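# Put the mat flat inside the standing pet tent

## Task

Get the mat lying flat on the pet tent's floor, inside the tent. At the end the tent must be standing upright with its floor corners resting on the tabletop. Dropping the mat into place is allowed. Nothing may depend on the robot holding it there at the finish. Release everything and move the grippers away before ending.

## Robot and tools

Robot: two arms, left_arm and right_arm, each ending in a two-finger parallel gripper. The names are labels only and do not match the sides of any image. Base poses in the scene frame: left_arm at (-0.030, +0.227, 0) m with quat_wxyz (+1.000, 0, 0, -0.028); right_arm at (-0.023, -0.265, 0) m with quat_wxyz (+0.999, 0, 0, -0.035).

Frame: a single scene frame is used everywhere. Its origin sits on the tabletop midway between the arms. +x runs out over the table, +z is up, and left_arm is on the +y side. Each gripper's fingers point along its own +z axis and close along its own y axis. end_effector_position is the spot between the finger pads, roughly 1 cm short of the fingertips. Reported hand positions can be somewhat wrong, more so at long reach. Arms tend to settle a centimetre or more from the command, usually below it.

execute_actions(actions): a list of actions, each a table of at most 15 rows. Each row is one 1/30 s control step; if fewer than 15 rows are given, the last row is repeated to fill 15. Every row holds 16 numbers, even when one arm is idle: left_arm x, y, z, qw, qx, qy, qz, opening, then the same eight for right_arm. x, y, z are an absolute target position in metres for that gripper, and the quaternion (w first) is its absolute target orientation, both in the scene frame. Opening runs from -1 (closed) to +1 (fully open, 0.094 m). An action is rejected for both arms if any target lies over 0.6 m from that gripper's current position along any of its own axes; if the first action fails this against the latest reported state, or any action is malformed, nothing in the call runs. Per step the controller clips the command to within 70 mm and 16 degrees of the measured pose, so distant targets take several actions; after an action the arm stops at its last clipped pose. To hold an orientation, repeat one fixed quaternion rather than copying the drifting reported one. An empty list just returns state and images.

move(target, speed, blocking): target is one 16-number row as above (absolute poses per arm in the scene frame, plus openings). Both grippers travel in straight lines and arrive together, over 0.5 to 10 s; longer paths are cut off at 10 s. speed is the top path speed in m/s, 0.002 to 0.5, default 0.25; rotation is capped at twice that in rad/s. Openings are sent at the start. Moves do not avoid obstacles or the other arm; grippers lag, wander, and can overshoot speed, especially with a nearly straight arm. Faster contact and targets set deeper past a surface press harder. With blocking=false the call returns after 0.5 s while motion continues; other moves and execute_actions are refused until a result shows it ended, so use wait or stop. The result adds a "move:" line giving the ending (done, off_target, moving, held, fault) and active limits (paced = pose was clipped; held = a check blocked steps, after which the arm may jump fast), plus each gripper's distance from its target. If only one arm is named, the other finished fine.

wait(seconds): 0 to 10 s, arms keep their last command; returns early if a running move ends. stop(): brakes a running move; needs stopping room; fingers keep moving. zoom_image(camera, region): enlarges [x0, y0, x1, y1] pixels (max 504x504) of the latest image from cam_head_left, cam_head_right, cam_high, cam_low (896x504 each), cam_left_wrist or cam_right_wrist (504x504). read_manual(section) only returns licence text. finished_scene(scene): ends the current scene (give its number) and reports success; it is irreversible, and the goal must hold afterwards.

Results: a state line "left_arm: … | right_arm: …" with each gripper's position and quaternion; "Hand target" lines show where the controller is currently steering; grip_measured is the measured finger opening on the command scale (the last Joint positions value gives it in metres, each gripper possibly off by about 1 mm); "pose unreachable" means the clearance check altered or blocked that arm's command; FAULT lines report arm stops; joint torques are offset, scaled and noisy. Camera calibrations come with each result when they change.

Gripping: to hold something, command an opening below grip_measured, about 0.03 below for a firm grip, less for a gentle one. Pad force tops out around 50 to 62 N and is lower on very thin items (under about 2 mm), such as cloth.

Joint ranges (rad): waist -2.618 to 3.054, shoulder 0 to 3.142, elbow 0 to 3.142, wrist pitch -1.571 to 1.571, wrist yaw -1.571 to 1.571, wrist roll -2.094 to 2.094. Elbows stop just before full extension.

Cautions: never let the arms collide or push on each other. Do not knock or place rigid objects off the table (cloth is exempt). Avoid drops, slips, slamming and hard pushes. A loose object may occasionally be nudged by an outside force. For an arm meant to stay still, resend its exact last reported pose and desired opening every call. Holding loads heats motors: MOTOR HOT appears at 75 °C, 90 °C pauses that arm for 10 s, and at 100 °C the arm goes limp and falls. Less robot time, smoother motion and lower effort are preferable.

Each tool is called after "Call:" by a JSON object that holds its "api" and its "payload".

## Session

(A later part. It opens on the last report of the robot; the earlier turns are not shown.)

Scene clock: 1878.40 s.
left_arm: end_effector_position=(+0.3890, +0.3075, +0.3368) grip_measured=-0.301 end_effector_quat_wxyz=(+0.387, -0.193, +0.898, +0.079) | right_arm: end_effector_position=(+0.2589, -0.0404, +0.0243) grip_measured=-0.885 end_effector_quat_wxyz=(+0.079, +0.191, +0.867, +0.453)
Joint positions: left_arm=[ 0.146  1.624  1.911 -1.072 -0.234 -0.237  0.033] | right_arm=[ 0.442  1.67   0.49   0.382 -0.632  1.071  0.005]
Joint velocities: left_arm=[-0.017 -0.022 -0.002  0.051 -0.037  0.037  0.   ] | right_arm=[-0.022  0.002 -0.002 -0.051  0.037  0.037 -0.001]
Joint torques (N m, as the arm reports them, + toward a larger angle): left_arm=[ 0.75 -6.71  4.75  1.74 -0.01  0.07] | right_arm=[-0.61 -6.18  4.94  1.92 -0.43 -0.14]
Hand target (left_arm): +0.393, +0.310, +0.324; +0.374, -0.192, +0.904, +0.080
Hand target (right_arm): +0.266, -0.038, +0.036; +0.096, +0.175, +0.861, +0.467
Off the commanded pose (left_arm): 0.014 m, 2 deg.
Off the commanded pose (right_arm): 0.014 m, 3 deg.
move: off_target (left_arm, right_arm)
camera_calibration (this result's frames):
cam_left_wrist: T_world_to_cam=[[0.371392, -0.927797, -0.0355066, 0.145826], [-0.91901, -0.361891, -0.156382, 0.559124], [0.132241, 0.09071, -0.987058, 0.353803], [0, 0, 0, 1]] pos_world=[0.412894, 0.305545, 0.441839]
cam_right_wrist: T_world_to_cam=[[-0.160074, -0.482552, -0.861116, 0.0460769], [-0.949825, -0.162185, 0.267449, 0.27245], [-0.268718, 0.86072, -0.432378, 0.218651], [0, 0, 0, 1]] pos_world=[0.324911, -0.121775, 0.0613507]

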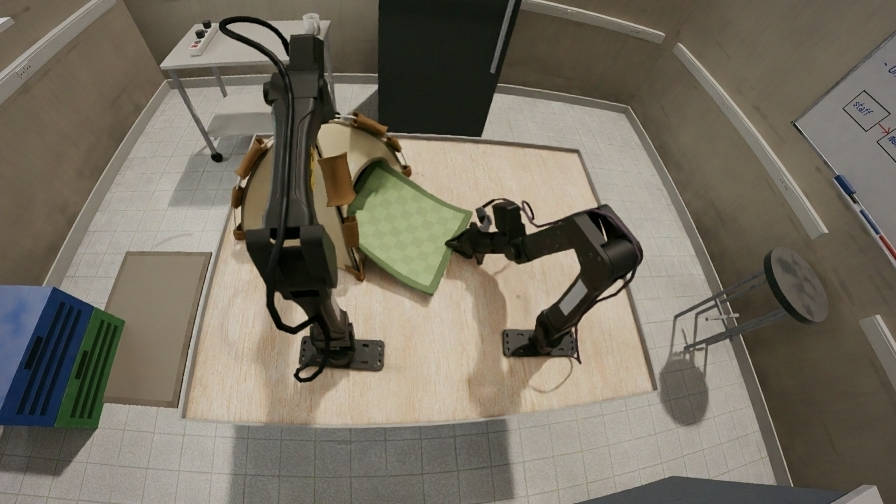

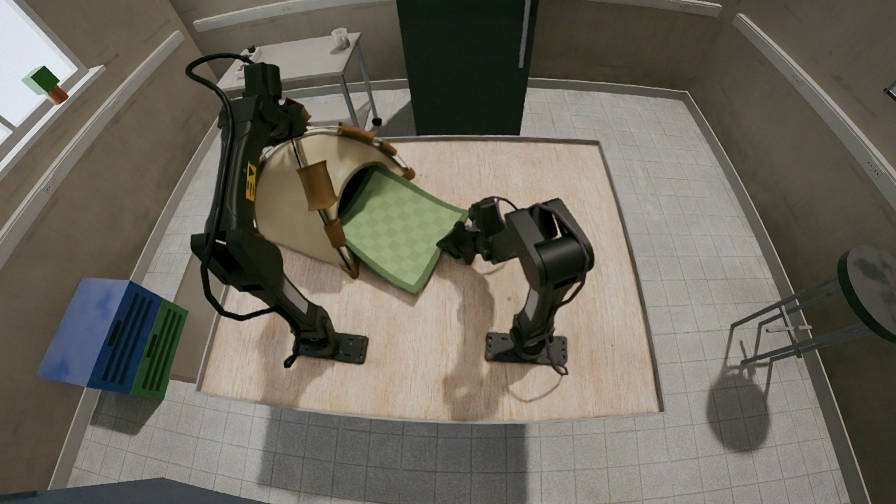

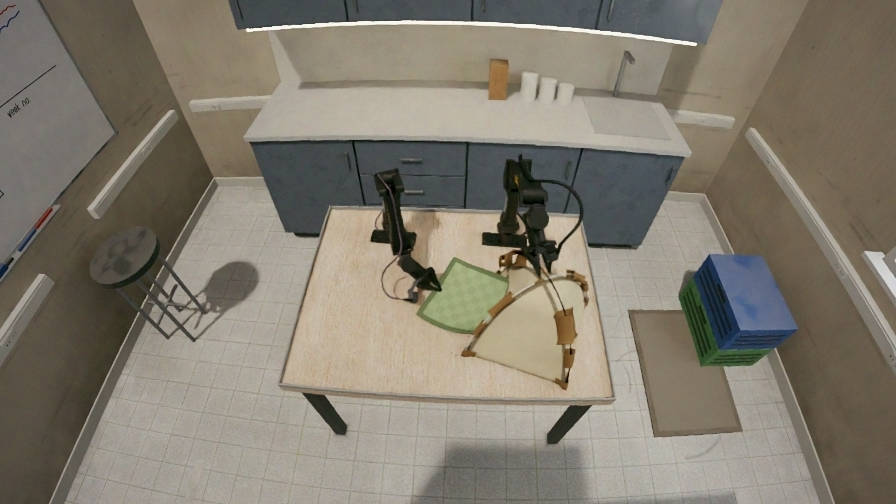

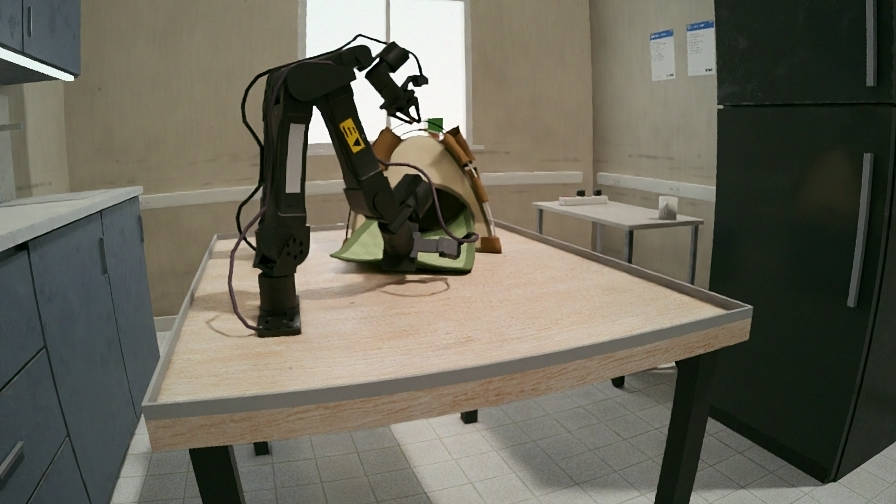

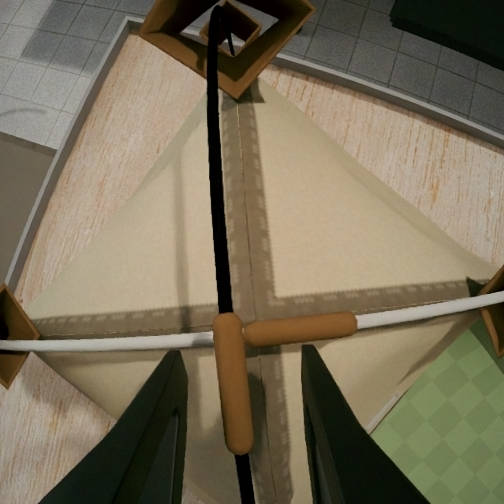

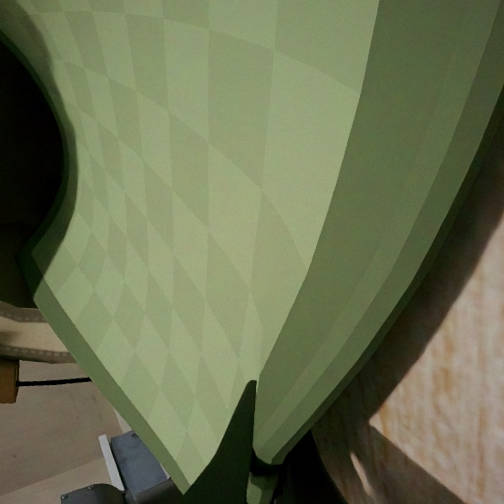

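Call:
{"api": "move", "payload": {"target": [0.407,0.318,0.308,0.3743,-0.1921,0.9037,0.0796,-0.55,0.266,-0.038,0.036,0.0951,0.1752,0.8612,0.4676,-0.915], "speed": 0.05}}

Call:
{"api": "execute_actions", "payload": {"actions": [[[0.407,0.318,0.308,0.3743,-0.1921,0.9037,0.0796,-0.62,0.266,-0.038,0.036,0.0951,0.1752,0.8612,0.4676,-0.915],[0.407,0.318,0.308,0.3743,-0.1921,0.9037,0.0796,-0.66,0.266,-0.038,0.036,0.0951,0.1752,0.8612,0.4676,-0.915],[0.407,0.318,0.308,0.3743,-0.1921,0.9037,0.0796,-0.70,0.266,-0.038,0.036,0.0951,0.1752,0.8612,0.4676,-0.915],[0.407,0.318,0.308,0.3743,-0.1921,0.9037,0.0796,-0.74,0.266,-0.038,0.036,0.0951,0.1752,0.8612,0.4676,-0.915],[0.407,0.318,0.308,0.3743,-0.1921,0.9037,0.0796,-0.77,0.266,-0.038,0.036,0.0951,0.1752,0.8612,0.4676,-0.915],[0.407,0.318,0.308,0.3743,-0.1921,0.9037,0.0796,-0.80,0.266,-0.038,0.036,0.0951,0.1752,0.8612,0.4676,-0.915],[0.407,0.318,0.308,0.3743,-0.1921,0.9037,0.0796,-0.82,0.266,-0.038,0.036,0.0951,0.1752,0.8612,0.4676,-0.915],[0.407,0.318,0.308,0.3743,-0.1921,0.9037,0.0796,-0.84,0.266,-0.038,0.036,0.0951,0.1752,0.8612,0.4676,-0.915],[0.407,0.318,0.308,0.3743,-0.1921,0.9037,0.0796,-0.86,0.266,-0.038,0.036,0.0951,0.1752,0.8612,0.4676,-0.915]]]}}

Scene clock: 1888.83 s.
left_arm: end_effector_position=(+0.4037, +0.3158, +0.3224) grip_measured=-0.549 end_effector_quat_wxyz=(+0.389, -0.194, +0.897, +0.080) | right_arm: end_effector_position=(+0.2589, -0.0403, +0.0244) grip_measured=-0.885 end_effector_quat_wxyz=(+0.079, +0.191, +0.867, +0.453)
Joint positions: left_arm=[ 0.166  1.649  1.868 -0.996 -0.221 -0.223  0.021] | right_arm=[ 0.442  1.67   0.49   0.382 -0.633  1.071  0.005]
Joint velocities: left_arm=[ 0.007 -0.012 -0.007 -0.022  0.037  0.022 -0.   ] | right_arm=[-0.002  0.002  0.012  0.007  0.037 -0.022  0.   ]
Joint torques (N m, as the arm reports them, + toward a larger angle): left_arm=[ 0.79 -7.25  4.89  1.74  0.    0.06] | right_arm=[-0.61 -6.15  4.96  1.93 -0.43 -0.14]
Hand target (left_arm): +0.406, +0.318, +0.308; +0.374, -0.192, +0.904, +0.080
Hand target (right_arm): +0.266, -0.038, +0.036; +0.095, +0.175, +0.861, +0.467
Off the commanded pose (left_arm): 0.015 m, 2 deg.
Off the commanded pose (right_arm): 0.014 m, 3 deg.
move: off_target (left_arm, right_arm)
camera_calibration (this result's frames):
cam_left_wrist: T_world_to_cam=[[0.373393, -0.927012, -0.0350304, 0.146281], [-0.917544, -0.363488, -0.161212, 0.574861], [0.136712, 0.0923373, -0.986298, 0.334332], [0, 0, 0, 1]] pos_world=[0.427133, 0.313688, 0.427549]
cam_right_wrist: T_world_to_cam=[[-0.160385, -0.482238, -0.861233, 0.0462102], [-0.949714, -0.162329, 0.267757, 0.272363], [-0.268925, 0.860869, -0.431953, 0.218665], [0, 0, 0, 1]] pos_world=[0.324883, -0.121745, 0.0613235]

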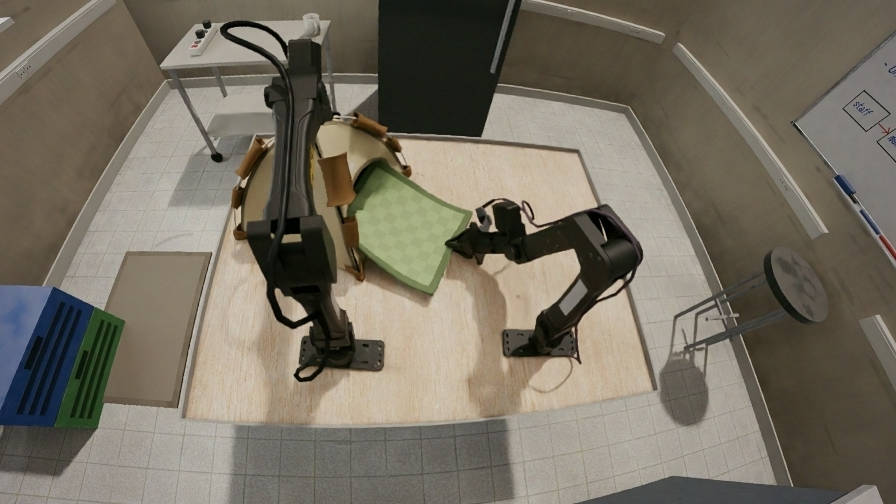

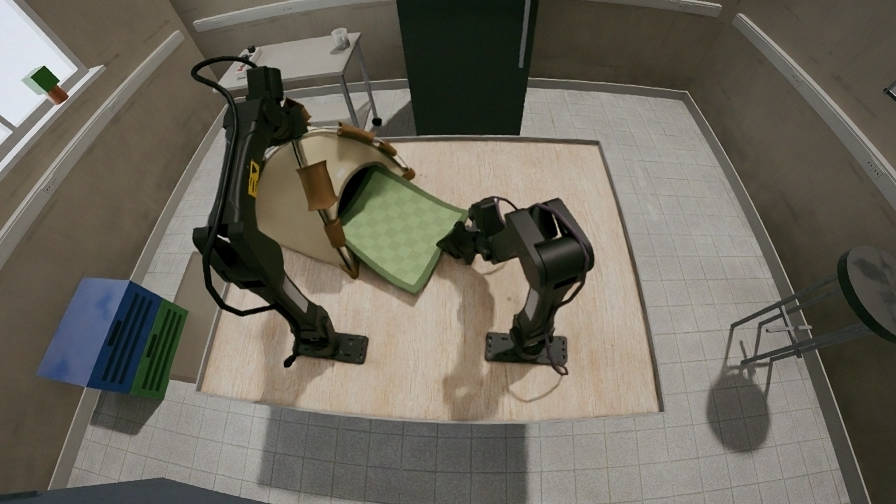

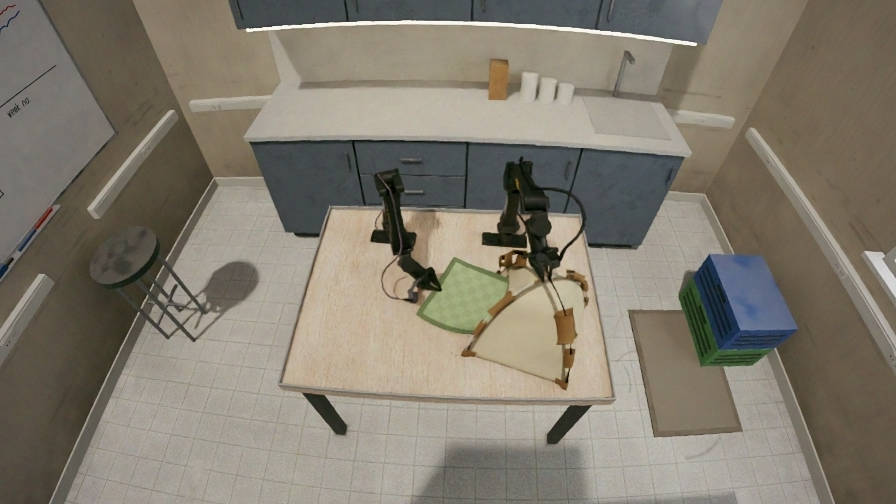

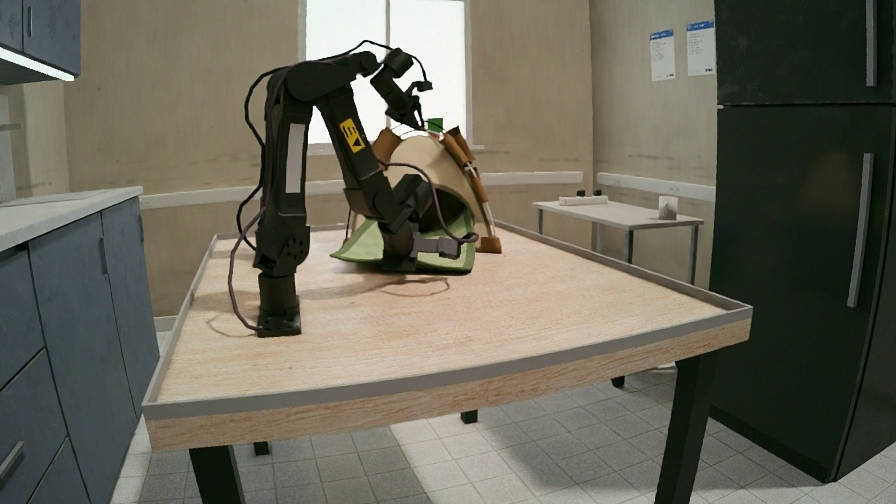

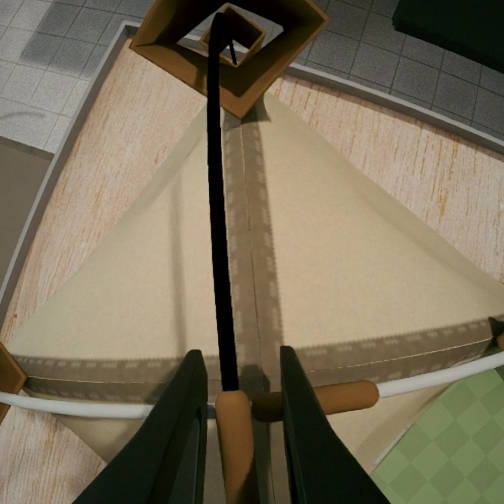

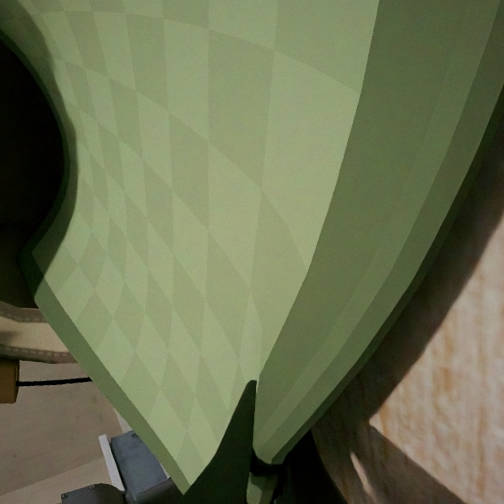

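Scene clock: 1889.33 s.
left_arm: end_effector_position=(+0.4040, +0.3156, +0.3226) grip_measured=-0.859 end_effector_quat_wxyz=(+0.390, -0.194, +0.897, +0.080) | right_arm: end_effector_position=(+0.2589, -0.0403, +0.0244) grip_measured=-0.885 end_effector_quat_wxyz=(+0.079, +0.191, +0.867, +0.453)
Joint positions: left_arm=[ 0.166  1.649  1.868 -0.995 -0.22  -0.222  0.007] | right_arm=[ 0.442  1.67   0.49   0.382 -0.633  1.071  0.005]
Joint velocities: left_arm=[-0.032  0.007 -0.002 -0.022 -0.066 -0.007 -0.001] | right_arm=[-0.002 -0.017 -0.022  0.022 -0.051 -0.007 -0.   ]
Joint torques (N m, as the arm reports them, + toward a larger angle): left_arm=[ 0.7  -7.2   5.02  1.72 -0.02  0.11] | right_arm=[-0.65 -6.18  4.93  1.92 -0.43 -0.14]
Hand target (left_arm): +0.407, +0.318, +0.308; +0.374, -0.192, +0.904, +0.080
Hand target (right_arm): +0.266, -0.038, +0.036; +0.095, +0.175, +0.861, +0.467
Off the commanded pose (left_arm): 0.015 m, 2 deg.
Off the commanded pose (right_arm): 0.014 m, 3 deg.
camera_calibration (this result's frames):
cam_left_wrist: T_world_to_cam=[[0.372433, -0.927428, -0.0342291, 0.146295], [-0.917755, -0.362567, -0.162083, 0.575129], [0.13791, 0.0917789, -0.986183, 0.334135], [0, 0, 0, 1]] pos_world=[0.427262, 0.313534, 0.427744]
cam_right_wrist: T_world_to_cam=[[-0.160031, -0.482375, -0.861222, 0.0461126], [-0.949755, -0.162506, 0.267502, 0.272373], [-0.268991, 0.860759, -0.432132, 0.218681], [0, 0, 0, 1]] pos_world=[0.32489, -0.121726, 0.0613522]

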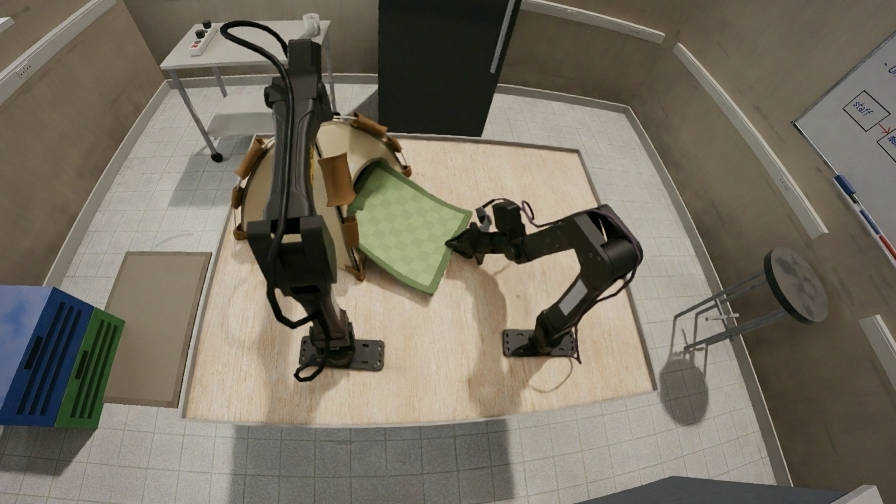

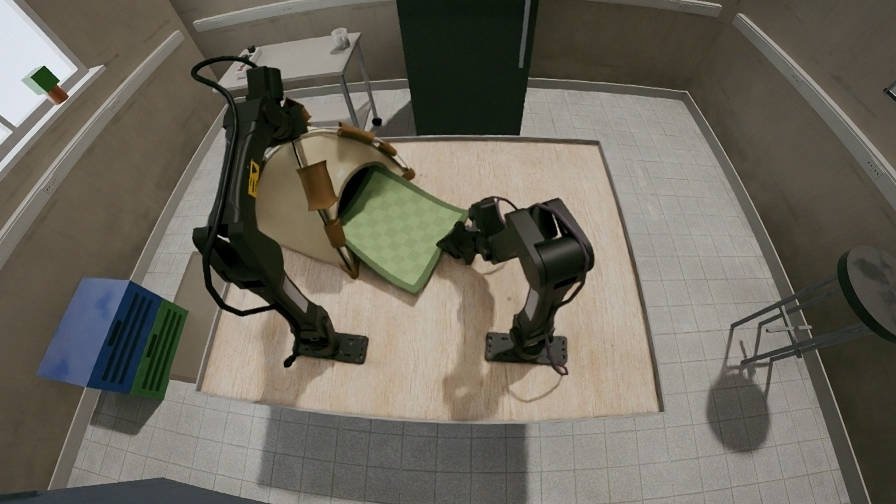

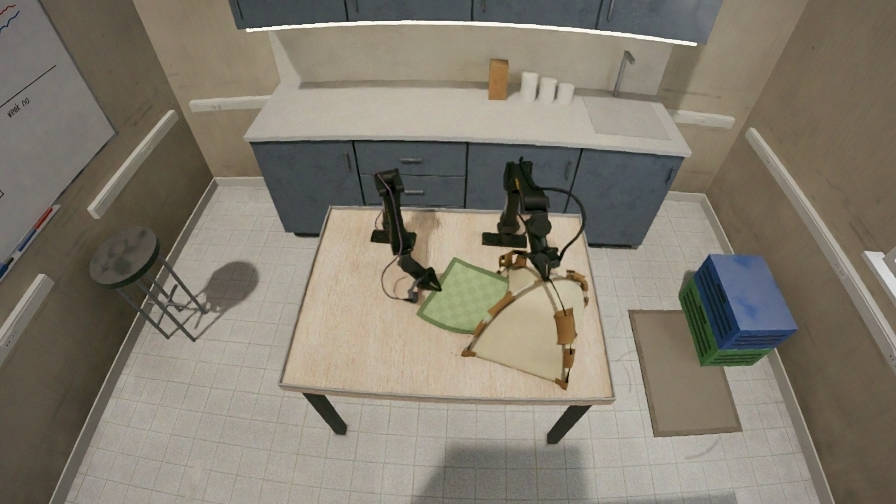

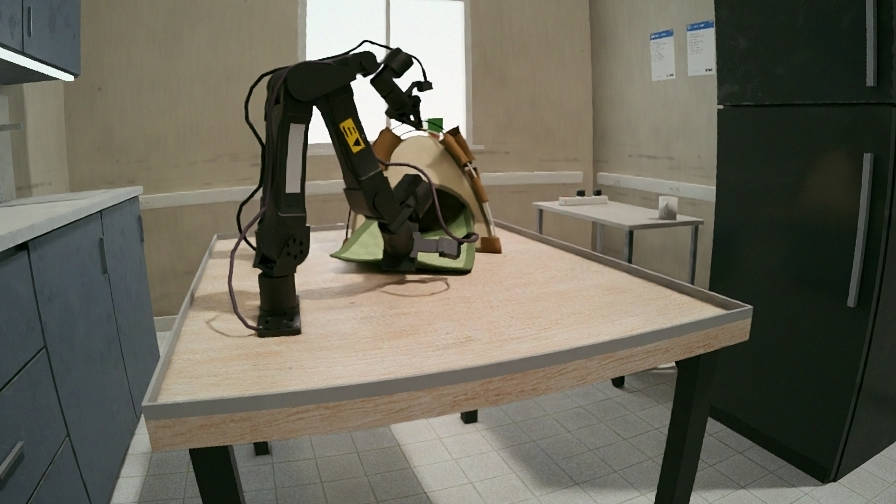

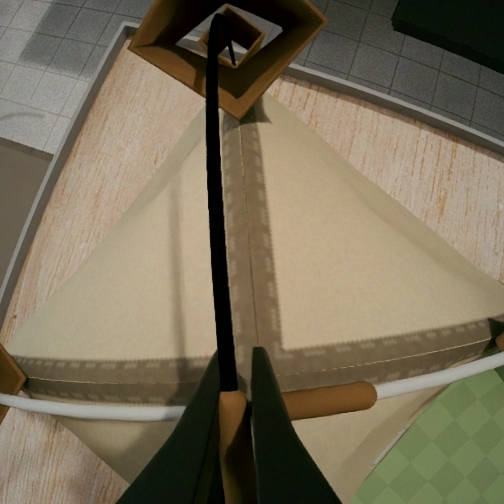

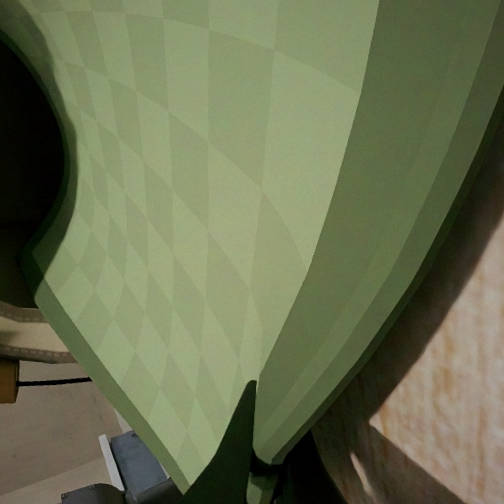

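Call:
{"api": "execute_actions", "payload": {"actions": [[[0.407,0.318,0.306,0.3743,-0.1921,0.9037,0.0796,-0.88,0.266,-0.038,0.036,0.0951,0.1752,0.8612,0.4676,-0.915],[0.407,0.318,0.305,0.3743,-0.1921,0.9037,0.0796,-0.90,0.266,-0.038,0.036,0.0951,0.1752,0.8612,0.4676,-0.915],[0.407,0.318,0.304,0.3743,-0.1921,0.9037,0.0796,-0.92,0.266,-0.038,0.036,0.0951,0.1752,0.8612,0.4676,-0.915],[0.407,0.318,0.303,0.3743,-0.1921,0.9037,0.0796,-0.94,0.266,-0.038,0.036,0.0951,0.1752,0.8612,0.4676,-0.915],[0.407,0.318,0.302,0.3743,-0.1921,0.9037,0.0796,-0.95,0.266,-0.038,0.036,0.0951,0.1752,0.8612,0.4676,-0.915],[0.407,0.318,0.301,0.3743,-0.1921,0.9037,0.0796,-0.95,0.266,-0.038,0.036,0.0951,0.1752,0.8612,0.4676,-0.915],[0.407,0.318,0.300,0.3743,-0.1921,0.9037,0.0796,-0.95,0.266,-0.038,0.036,0.0951,0.1752,0.8612,0.4676,-0.915],[0.407,0.318,0.299,0.3743,-0.1921,0.9037,0.0796,-0.95,0.266,-0.038,0.036,0.0951,0.1752,0.8612,0.4676,-0.915],[0.407,0.318,0.298,0.3743,-0.1921,0.9037,0.0796,-0.95,0.266,-0.038,0.036,0.0951,0.1752,0.8612,0.4676,-0.915],[0.407,0.318,0.297,0.3743,-0.1921,0.9037,0.0796,-0.95,0.266,-0.038,0.036,0.0951,0.1752,0.8612,0.4676,-0.915],[0.407,0.318,0.296,0.3743,-0.1921,0.9037,0.0796,-0.95,0.266,-0.038,0.036,0.0951,0.1752,0.8612,0.4676,-0.915]]]}}

Call:
{"api": "move", "payload": {"target": [0.407,0.318,0.296,0.3743,-0.1921,0.9037,0.0796,-0.95,0.310,-0.031,0.047,0.0653,0.1130,0.8586,0.4957,-0.915], "speed": 0.04}}

Scene clock: 1903.43 s.
left_arm: end_effector_position=(+0.4152, +0.3168, +0.3173) grip_measured=-0.945 end_effector_quat_wxyz=(+0.406, -0.194, +0.890, +0.078) | right_arm: end_effector_position=(+0.2589, -0.0403, +0.0244) grip_measured=-0.885 end_effector_quat_wxyz=(+0.079, +0.191, +0.867, +0.453)
Joint positions: left_arm=[ 0.166  1.649  1.818 -0.91  -0.22  -0.222  0.003] | right_arm=[ 0.442  1.67   0.49   0.382 -0.633  1.071  0.005]
Joint velocities: left_arm=[-0.007  0.002 -0.037  0.037 -0.007 -0.022 -0.   ] | right_arm=[ 0.007  0.002 -0.022  0.007 -0.007 -0.022  0.   ]
Joint torques (N m, as the arm reports them, + toward a larger angle): left_arm=[ 0.73 -8.81  3.52  1.34 -0.03  0.11] | right_arm=[-0.59 -6.16  4.97  1.92 -0.44 -0.15]
Hand target (left_arm): +0.407, +0.318, +0.297; +0.374, -0.192, +0.904, +0.080
Hand target (right_arm): +0.266, -0.038, +0.036; +0.095, +0.175, +0.861, +0.467
Off the commanded pose (left_arm): 0.023 m, 4 deg.
Off the commanded pose (right_arm): 0.014 m, 3 deg.
camera_calibration (this result's frames):
cam_left_wrist: T_world_to_cam=[[0.373463, -0.927313, -0.0248113, 0.13965], [-0.91152, -0.361874, -0.195393, 0.592737], [0.172212, 0.095588, -0.980411, 0.309972], [0, 0, 0, 1]] pos_world=[0.434757, 0.314366, 0.423181]
cam_right_wrist: T_world_to_cam=[[-0.160031, -0.482375, -0.861222, 0.0461126], [-0.949755, -0.162506, 0.267502, 0.272373], [-0.268991, 0.860759, -0.432132, 0.218681], [0, 0, 0, 1]] pos_world=[0.32489, -0.121726, 0.0613522]

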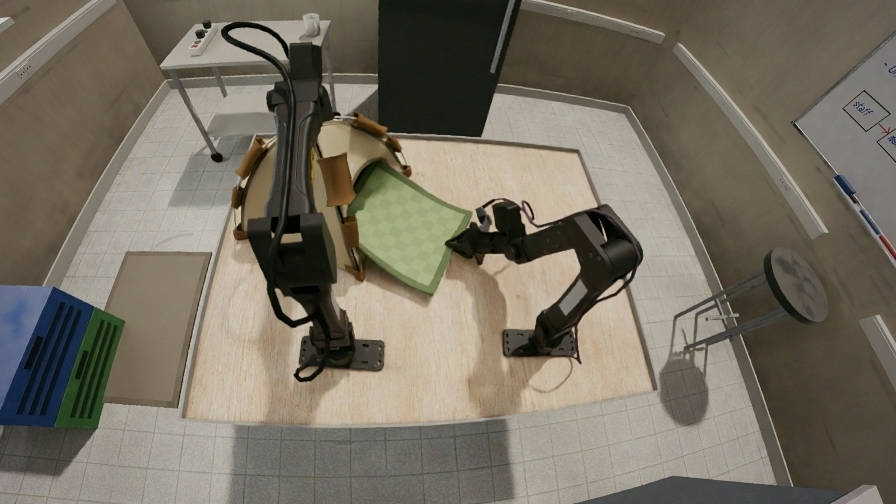

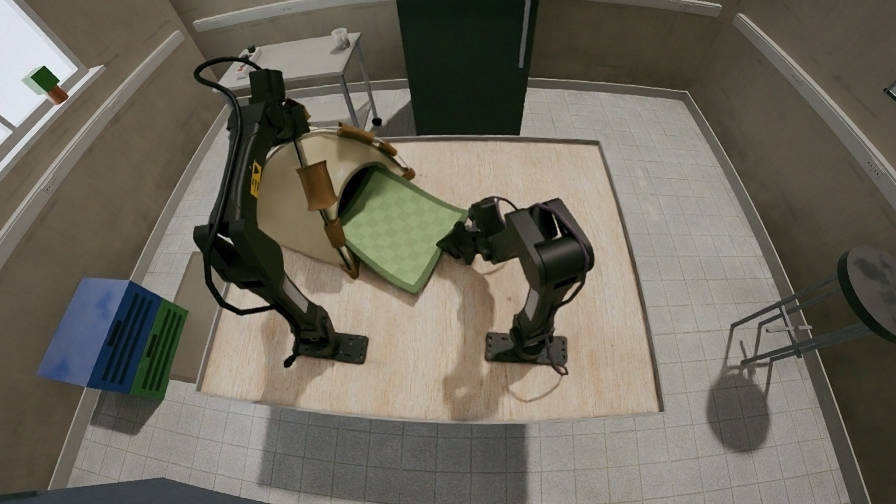

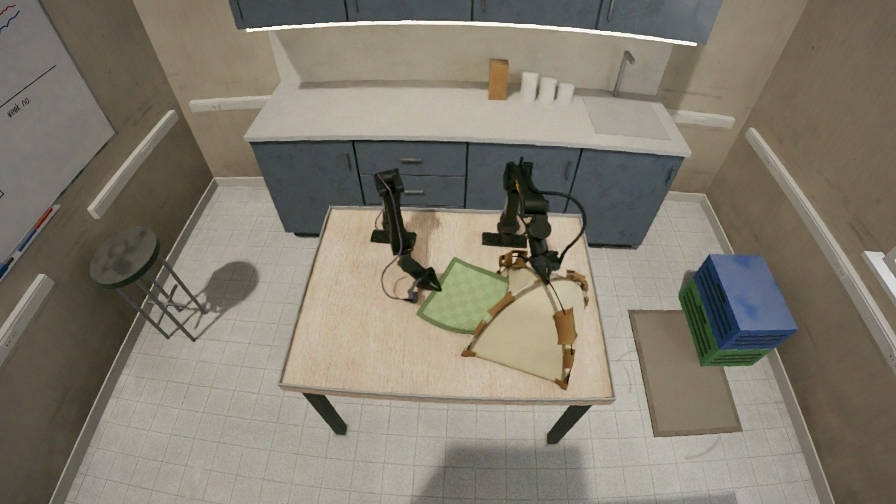

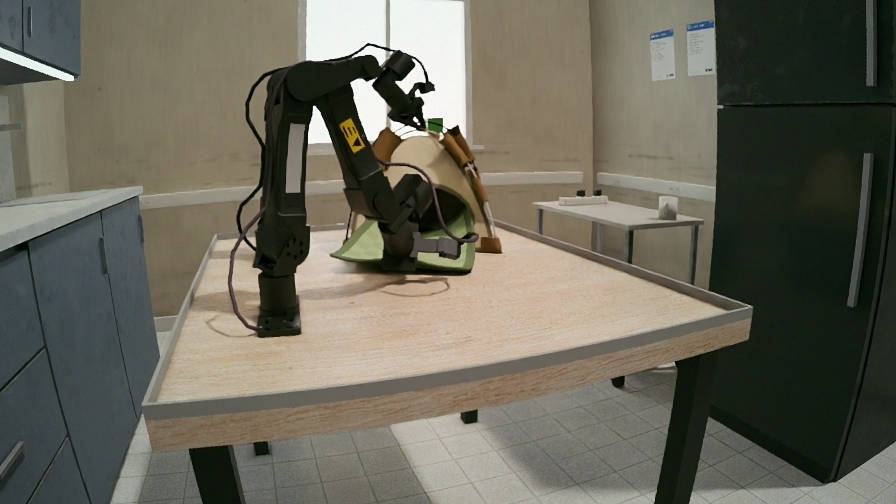

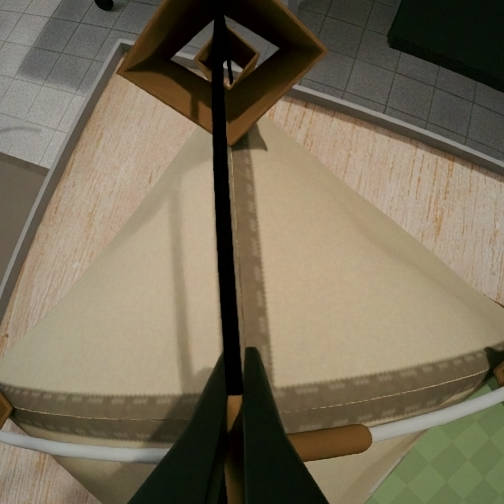

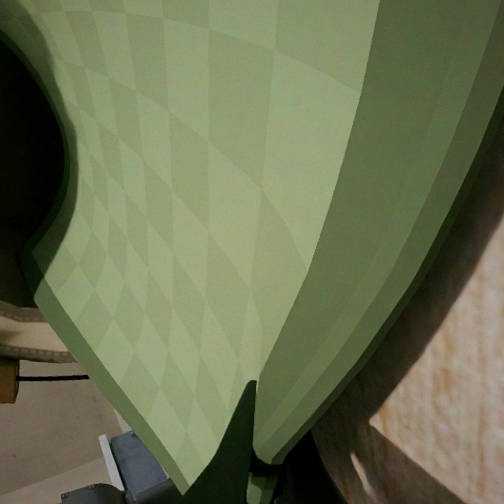

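Scene clock: 1905.93 s.
left_arm: end_effector_position=(+0.4169, +0.3170, +0.3191) grip_measured=-0.945 end_effector_quat_wxyz=(+0.411, -0.195, +0.887, +0.077) | right_arm: end_effector_position=(+0.3017, -0.0318, +0.0388) grip_measured=-0.885 end_effector_quat_wxyz=(+0.061, +0.126, +0.863, +0.486)
Joint positions: left_arm=[ 0.166  1.649  1.818 -0.899 -0.22  -0.222  0.003] | right_arm=[ 0.36   1.82   0.727  0.239 -0.81   0.898  0.005]
Joint velocities: left_arm=[ 0.017  0.012 -0.007 -0.051 -0.037 -0.022 -0.   ] | right_arm=[ 0.012  0.017  0.017 -0.051  0.037 -0.022 -0.001]
Joint torques (N m, as the arm reports them, + toward a larger angle): left_arm=[ 0.72 -8.81  3.61  1.33 -0.03  0.11] | right_arm=[-0.89 -6.1   6.92  1.43 -0.58 -0.13]
Hand target (left_arm): +0.407, +0.318, +0.297; +0.374, -0.192, +0.904, +0.080
Hand target (right_arm): +0.310, -0.030, +0.047; +0.066, +0.113, +0.858, +0.496
Off the commanded pose (left_arm): 0.025 m, 5 deg.
Off the commanded pose (right_arm): 0.012 m, 2 deg.
move: off_target (left_arm, right_arm)
camera_calibration (this result's frames):
cam_left_wrist: T_world_to_cam=[[0.373711, -0.927286, -0.0219384, 0.138185], [-0.909392, -0.361638, -0.205485, 0.59705], [0.18261, 0.0967426, -0.978414, 0.306117], [0, 0, 0, 1]] pos_world=[0.435411, 0.314439, 0.425226]
cam_right_wrist: T_world_to_cam=[[-0.061407, -0.445708, -0.89307, 0.0421691], [-0.928786, -0.30213, 0.214648, 0.301928], [-0.365493, 0.842652, -0.395414, 0.256196], [0, 0, 0, 1]] pos_world=[0.376654, -0.105867, 0.0741553]

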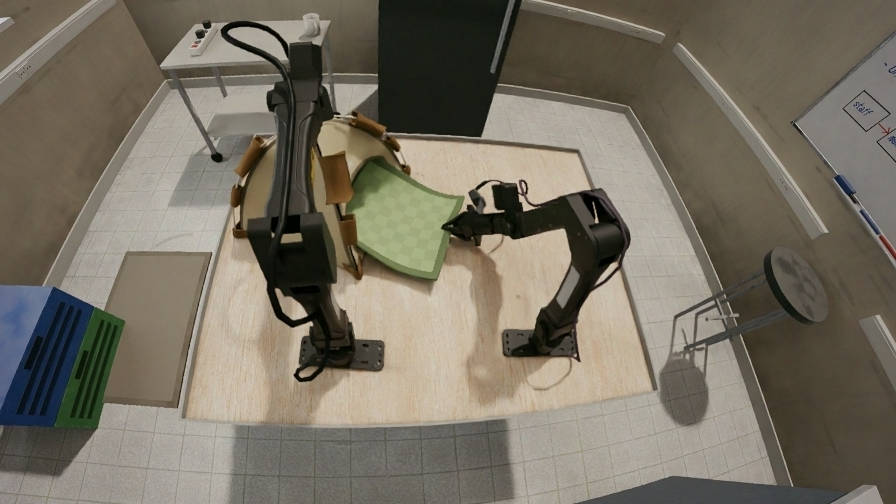

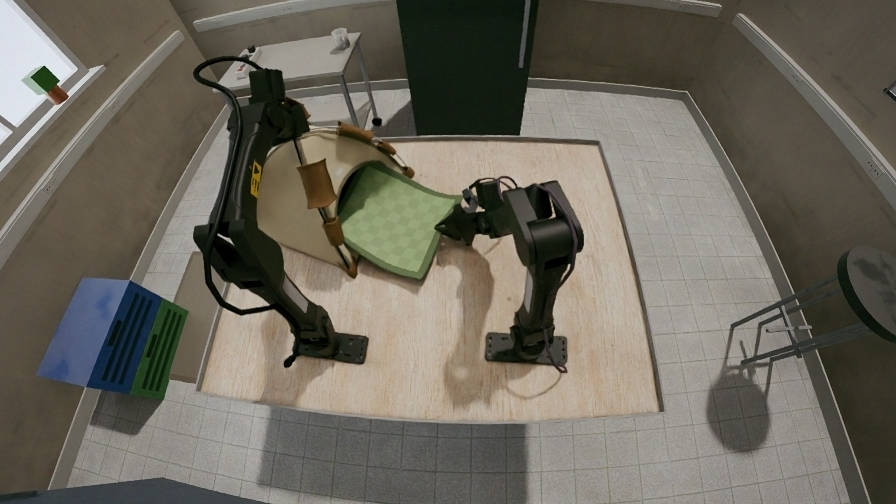

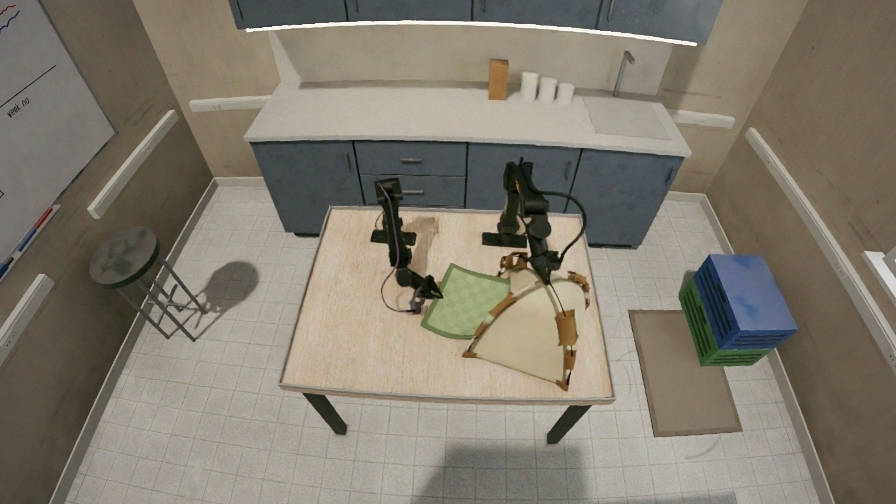

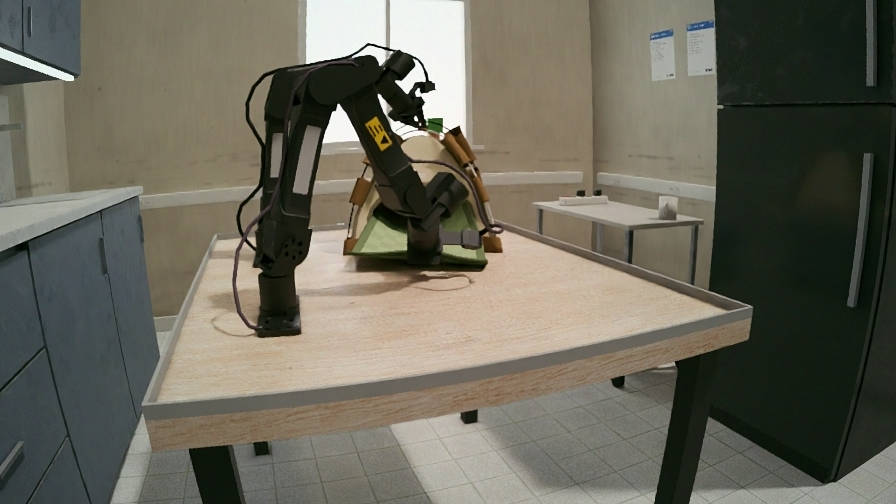

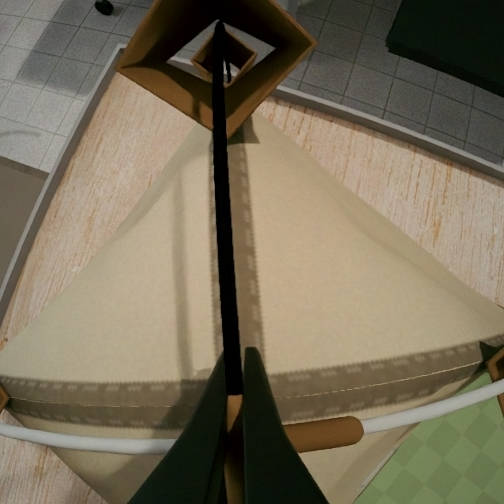

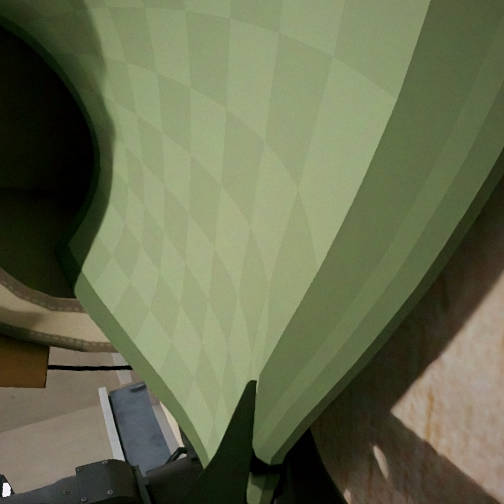

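Call:
{"api": "zoom_image", "payload": {"camera": "cam_low", "region": [330, 110, 510, 280]}}

Call:
{"api": "zoom_image", "payload": {"camera": "cam_head_right", "region": [320, 140, 480, 290]}}

Region (330, 110, 510, 280) of cam_low's 896x504 image, scaled by 2.800, with more detail than that image has.

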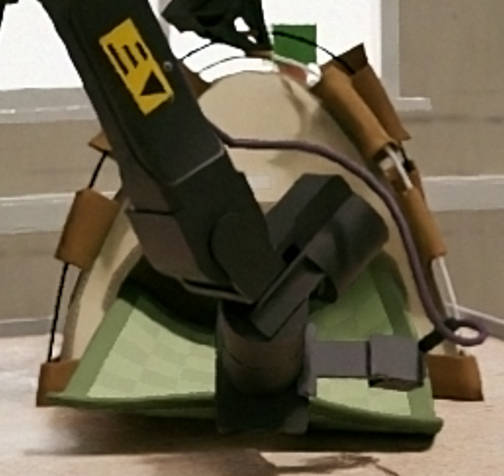

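Region (320, 140, 480, 290) of cam_head_right's 896x504 image, scaled by 3.150, with more detail than that image has; it fills the top 472 rows of this view, and the rest is white.

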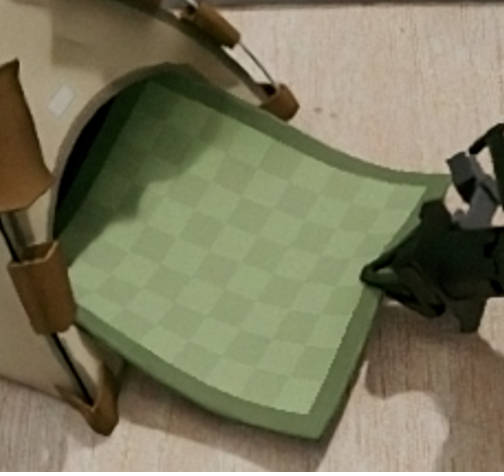

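Call:
{"api": "move", "payload": {"target": [0.398,0.314,0.288,0.3743,-0.1921,0.9037,0.0796,-0.975,0.312,-0.034,0.095,0.0701,0.1101,0.8361,0.5327,-0.915], "speed": 0.05}}

Scene clock: 1914.47 s.
left_arm: end_effector_position=(+0.4137, +0.3167, +0.3180) grip_measured=-0.963 end_effector_quat_wxyz=(+0.424, -0.195, +0.881, +0.076) | right_arm: end_effector_position=(+0.3036, -0.0346, +0.0745) grip_measured=-0.885 end_effector_quat_wxyz=(+0.057, +0.123, +0.845, +0.518)
Joint positions: left_arm=[ 0.166  1.607  1.743 -0.837 -0.22  -0.222  0.002] | right_arm=[ 0.328  1.738  0.748  0.18  -0.886  0.923  0.005]
Joint velocities: left_arm=[ 0.002 -0.002 -0.002 -0.037 -0.022 -0.066  0.   ] | right_arm=[-0.017 -0.002 -0.002  0.007  0.037  0.022 -0.   ]
Joint torques (N m, as the arm reports them, + toward a larger angle): left_arm=[-0.07 -8.69  3.27  1.05 -0.1   0.02] | right_arm=[-0.98 -8.29  7.28  1.48 -0.63  0.06]
Hand target (left_arm): +0.398, +0.314, +0.290; +0.375, -0.192, +0.904, +0.080
Hand target (right_arm): +0.312, -0.034, +0.095; +0.071, +0.110, +0.836, +0.533
Off the commanded pose (left_arm): 0.034 m, 6 deg.
Off the commanded pose (right_arm): 0.022 m, 3 deg.
move: off_target (left_arm, right_arm)
camera_calibration (this result's frames):
cam_left_wrist: T_world_to_cam=[[0.374252, -0.927226, -0.0137174, 0.136168], [-0.902724, -0.360898, -0.234186, 0.599925], [0.212193, 0.100028, -0.972095, 0.290354], [0, 0, 0, 1]] pos_world=[0.428994, 0.313726, 0.424613]
cam_right_wrist: T_world_to_cam=[[-0.0530569, -0.380499, -0.923258, 0.0749303], [-0.927832, -0.323051, 0.186457, 0.296195], [-0.369206, 0.866521, -0.335899, 0.270849], [0, 0, 0, 1]] pos_world=[0.378794, -0.1105, 0.10493]

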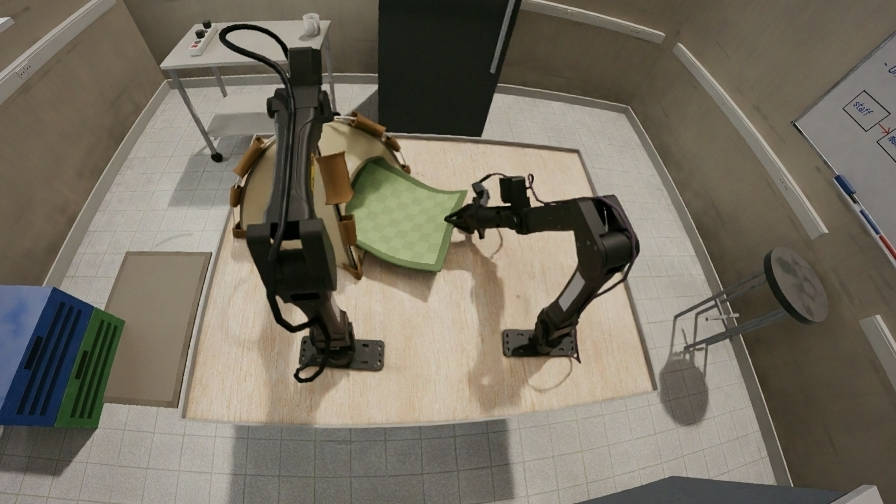

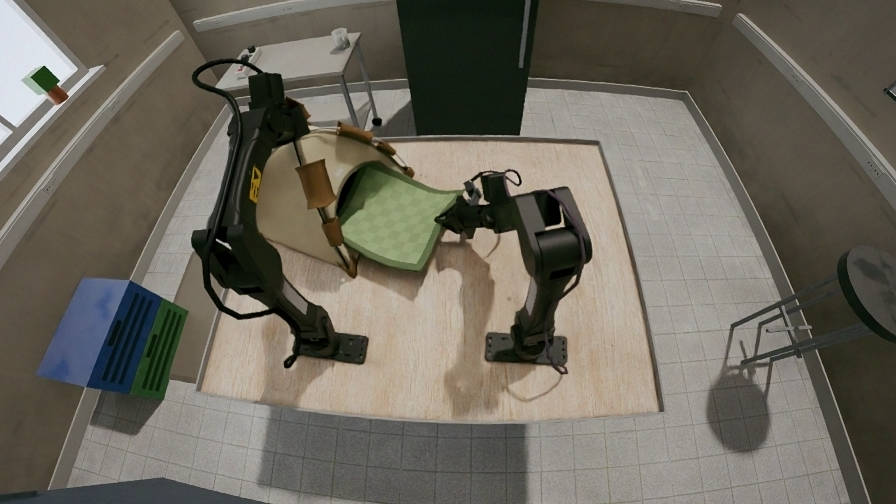

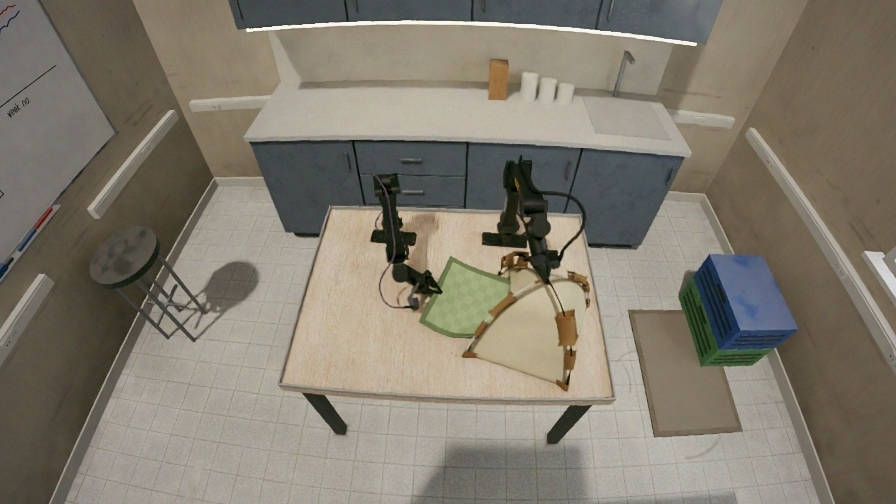

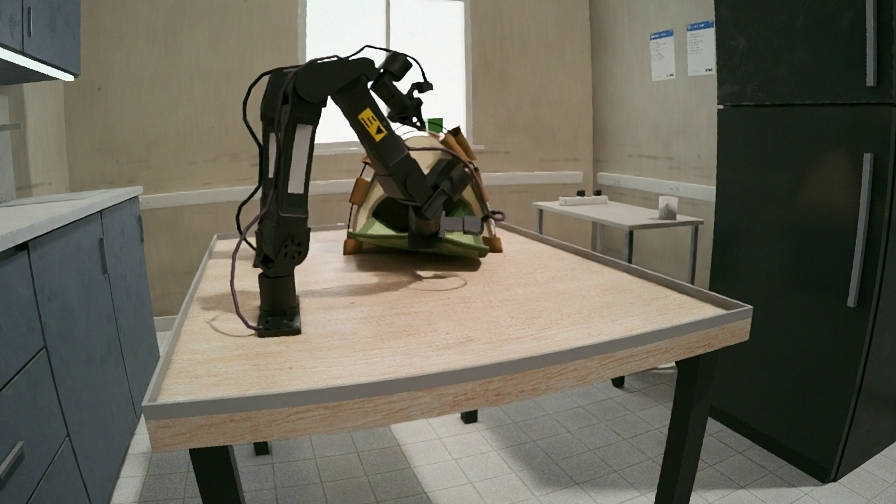

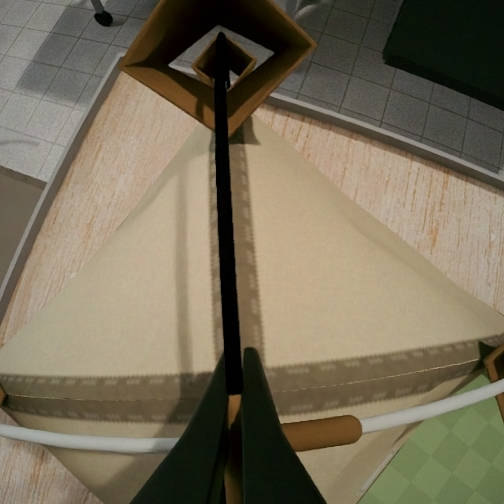

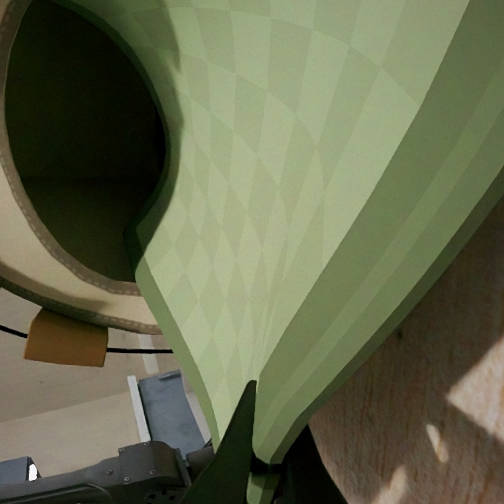

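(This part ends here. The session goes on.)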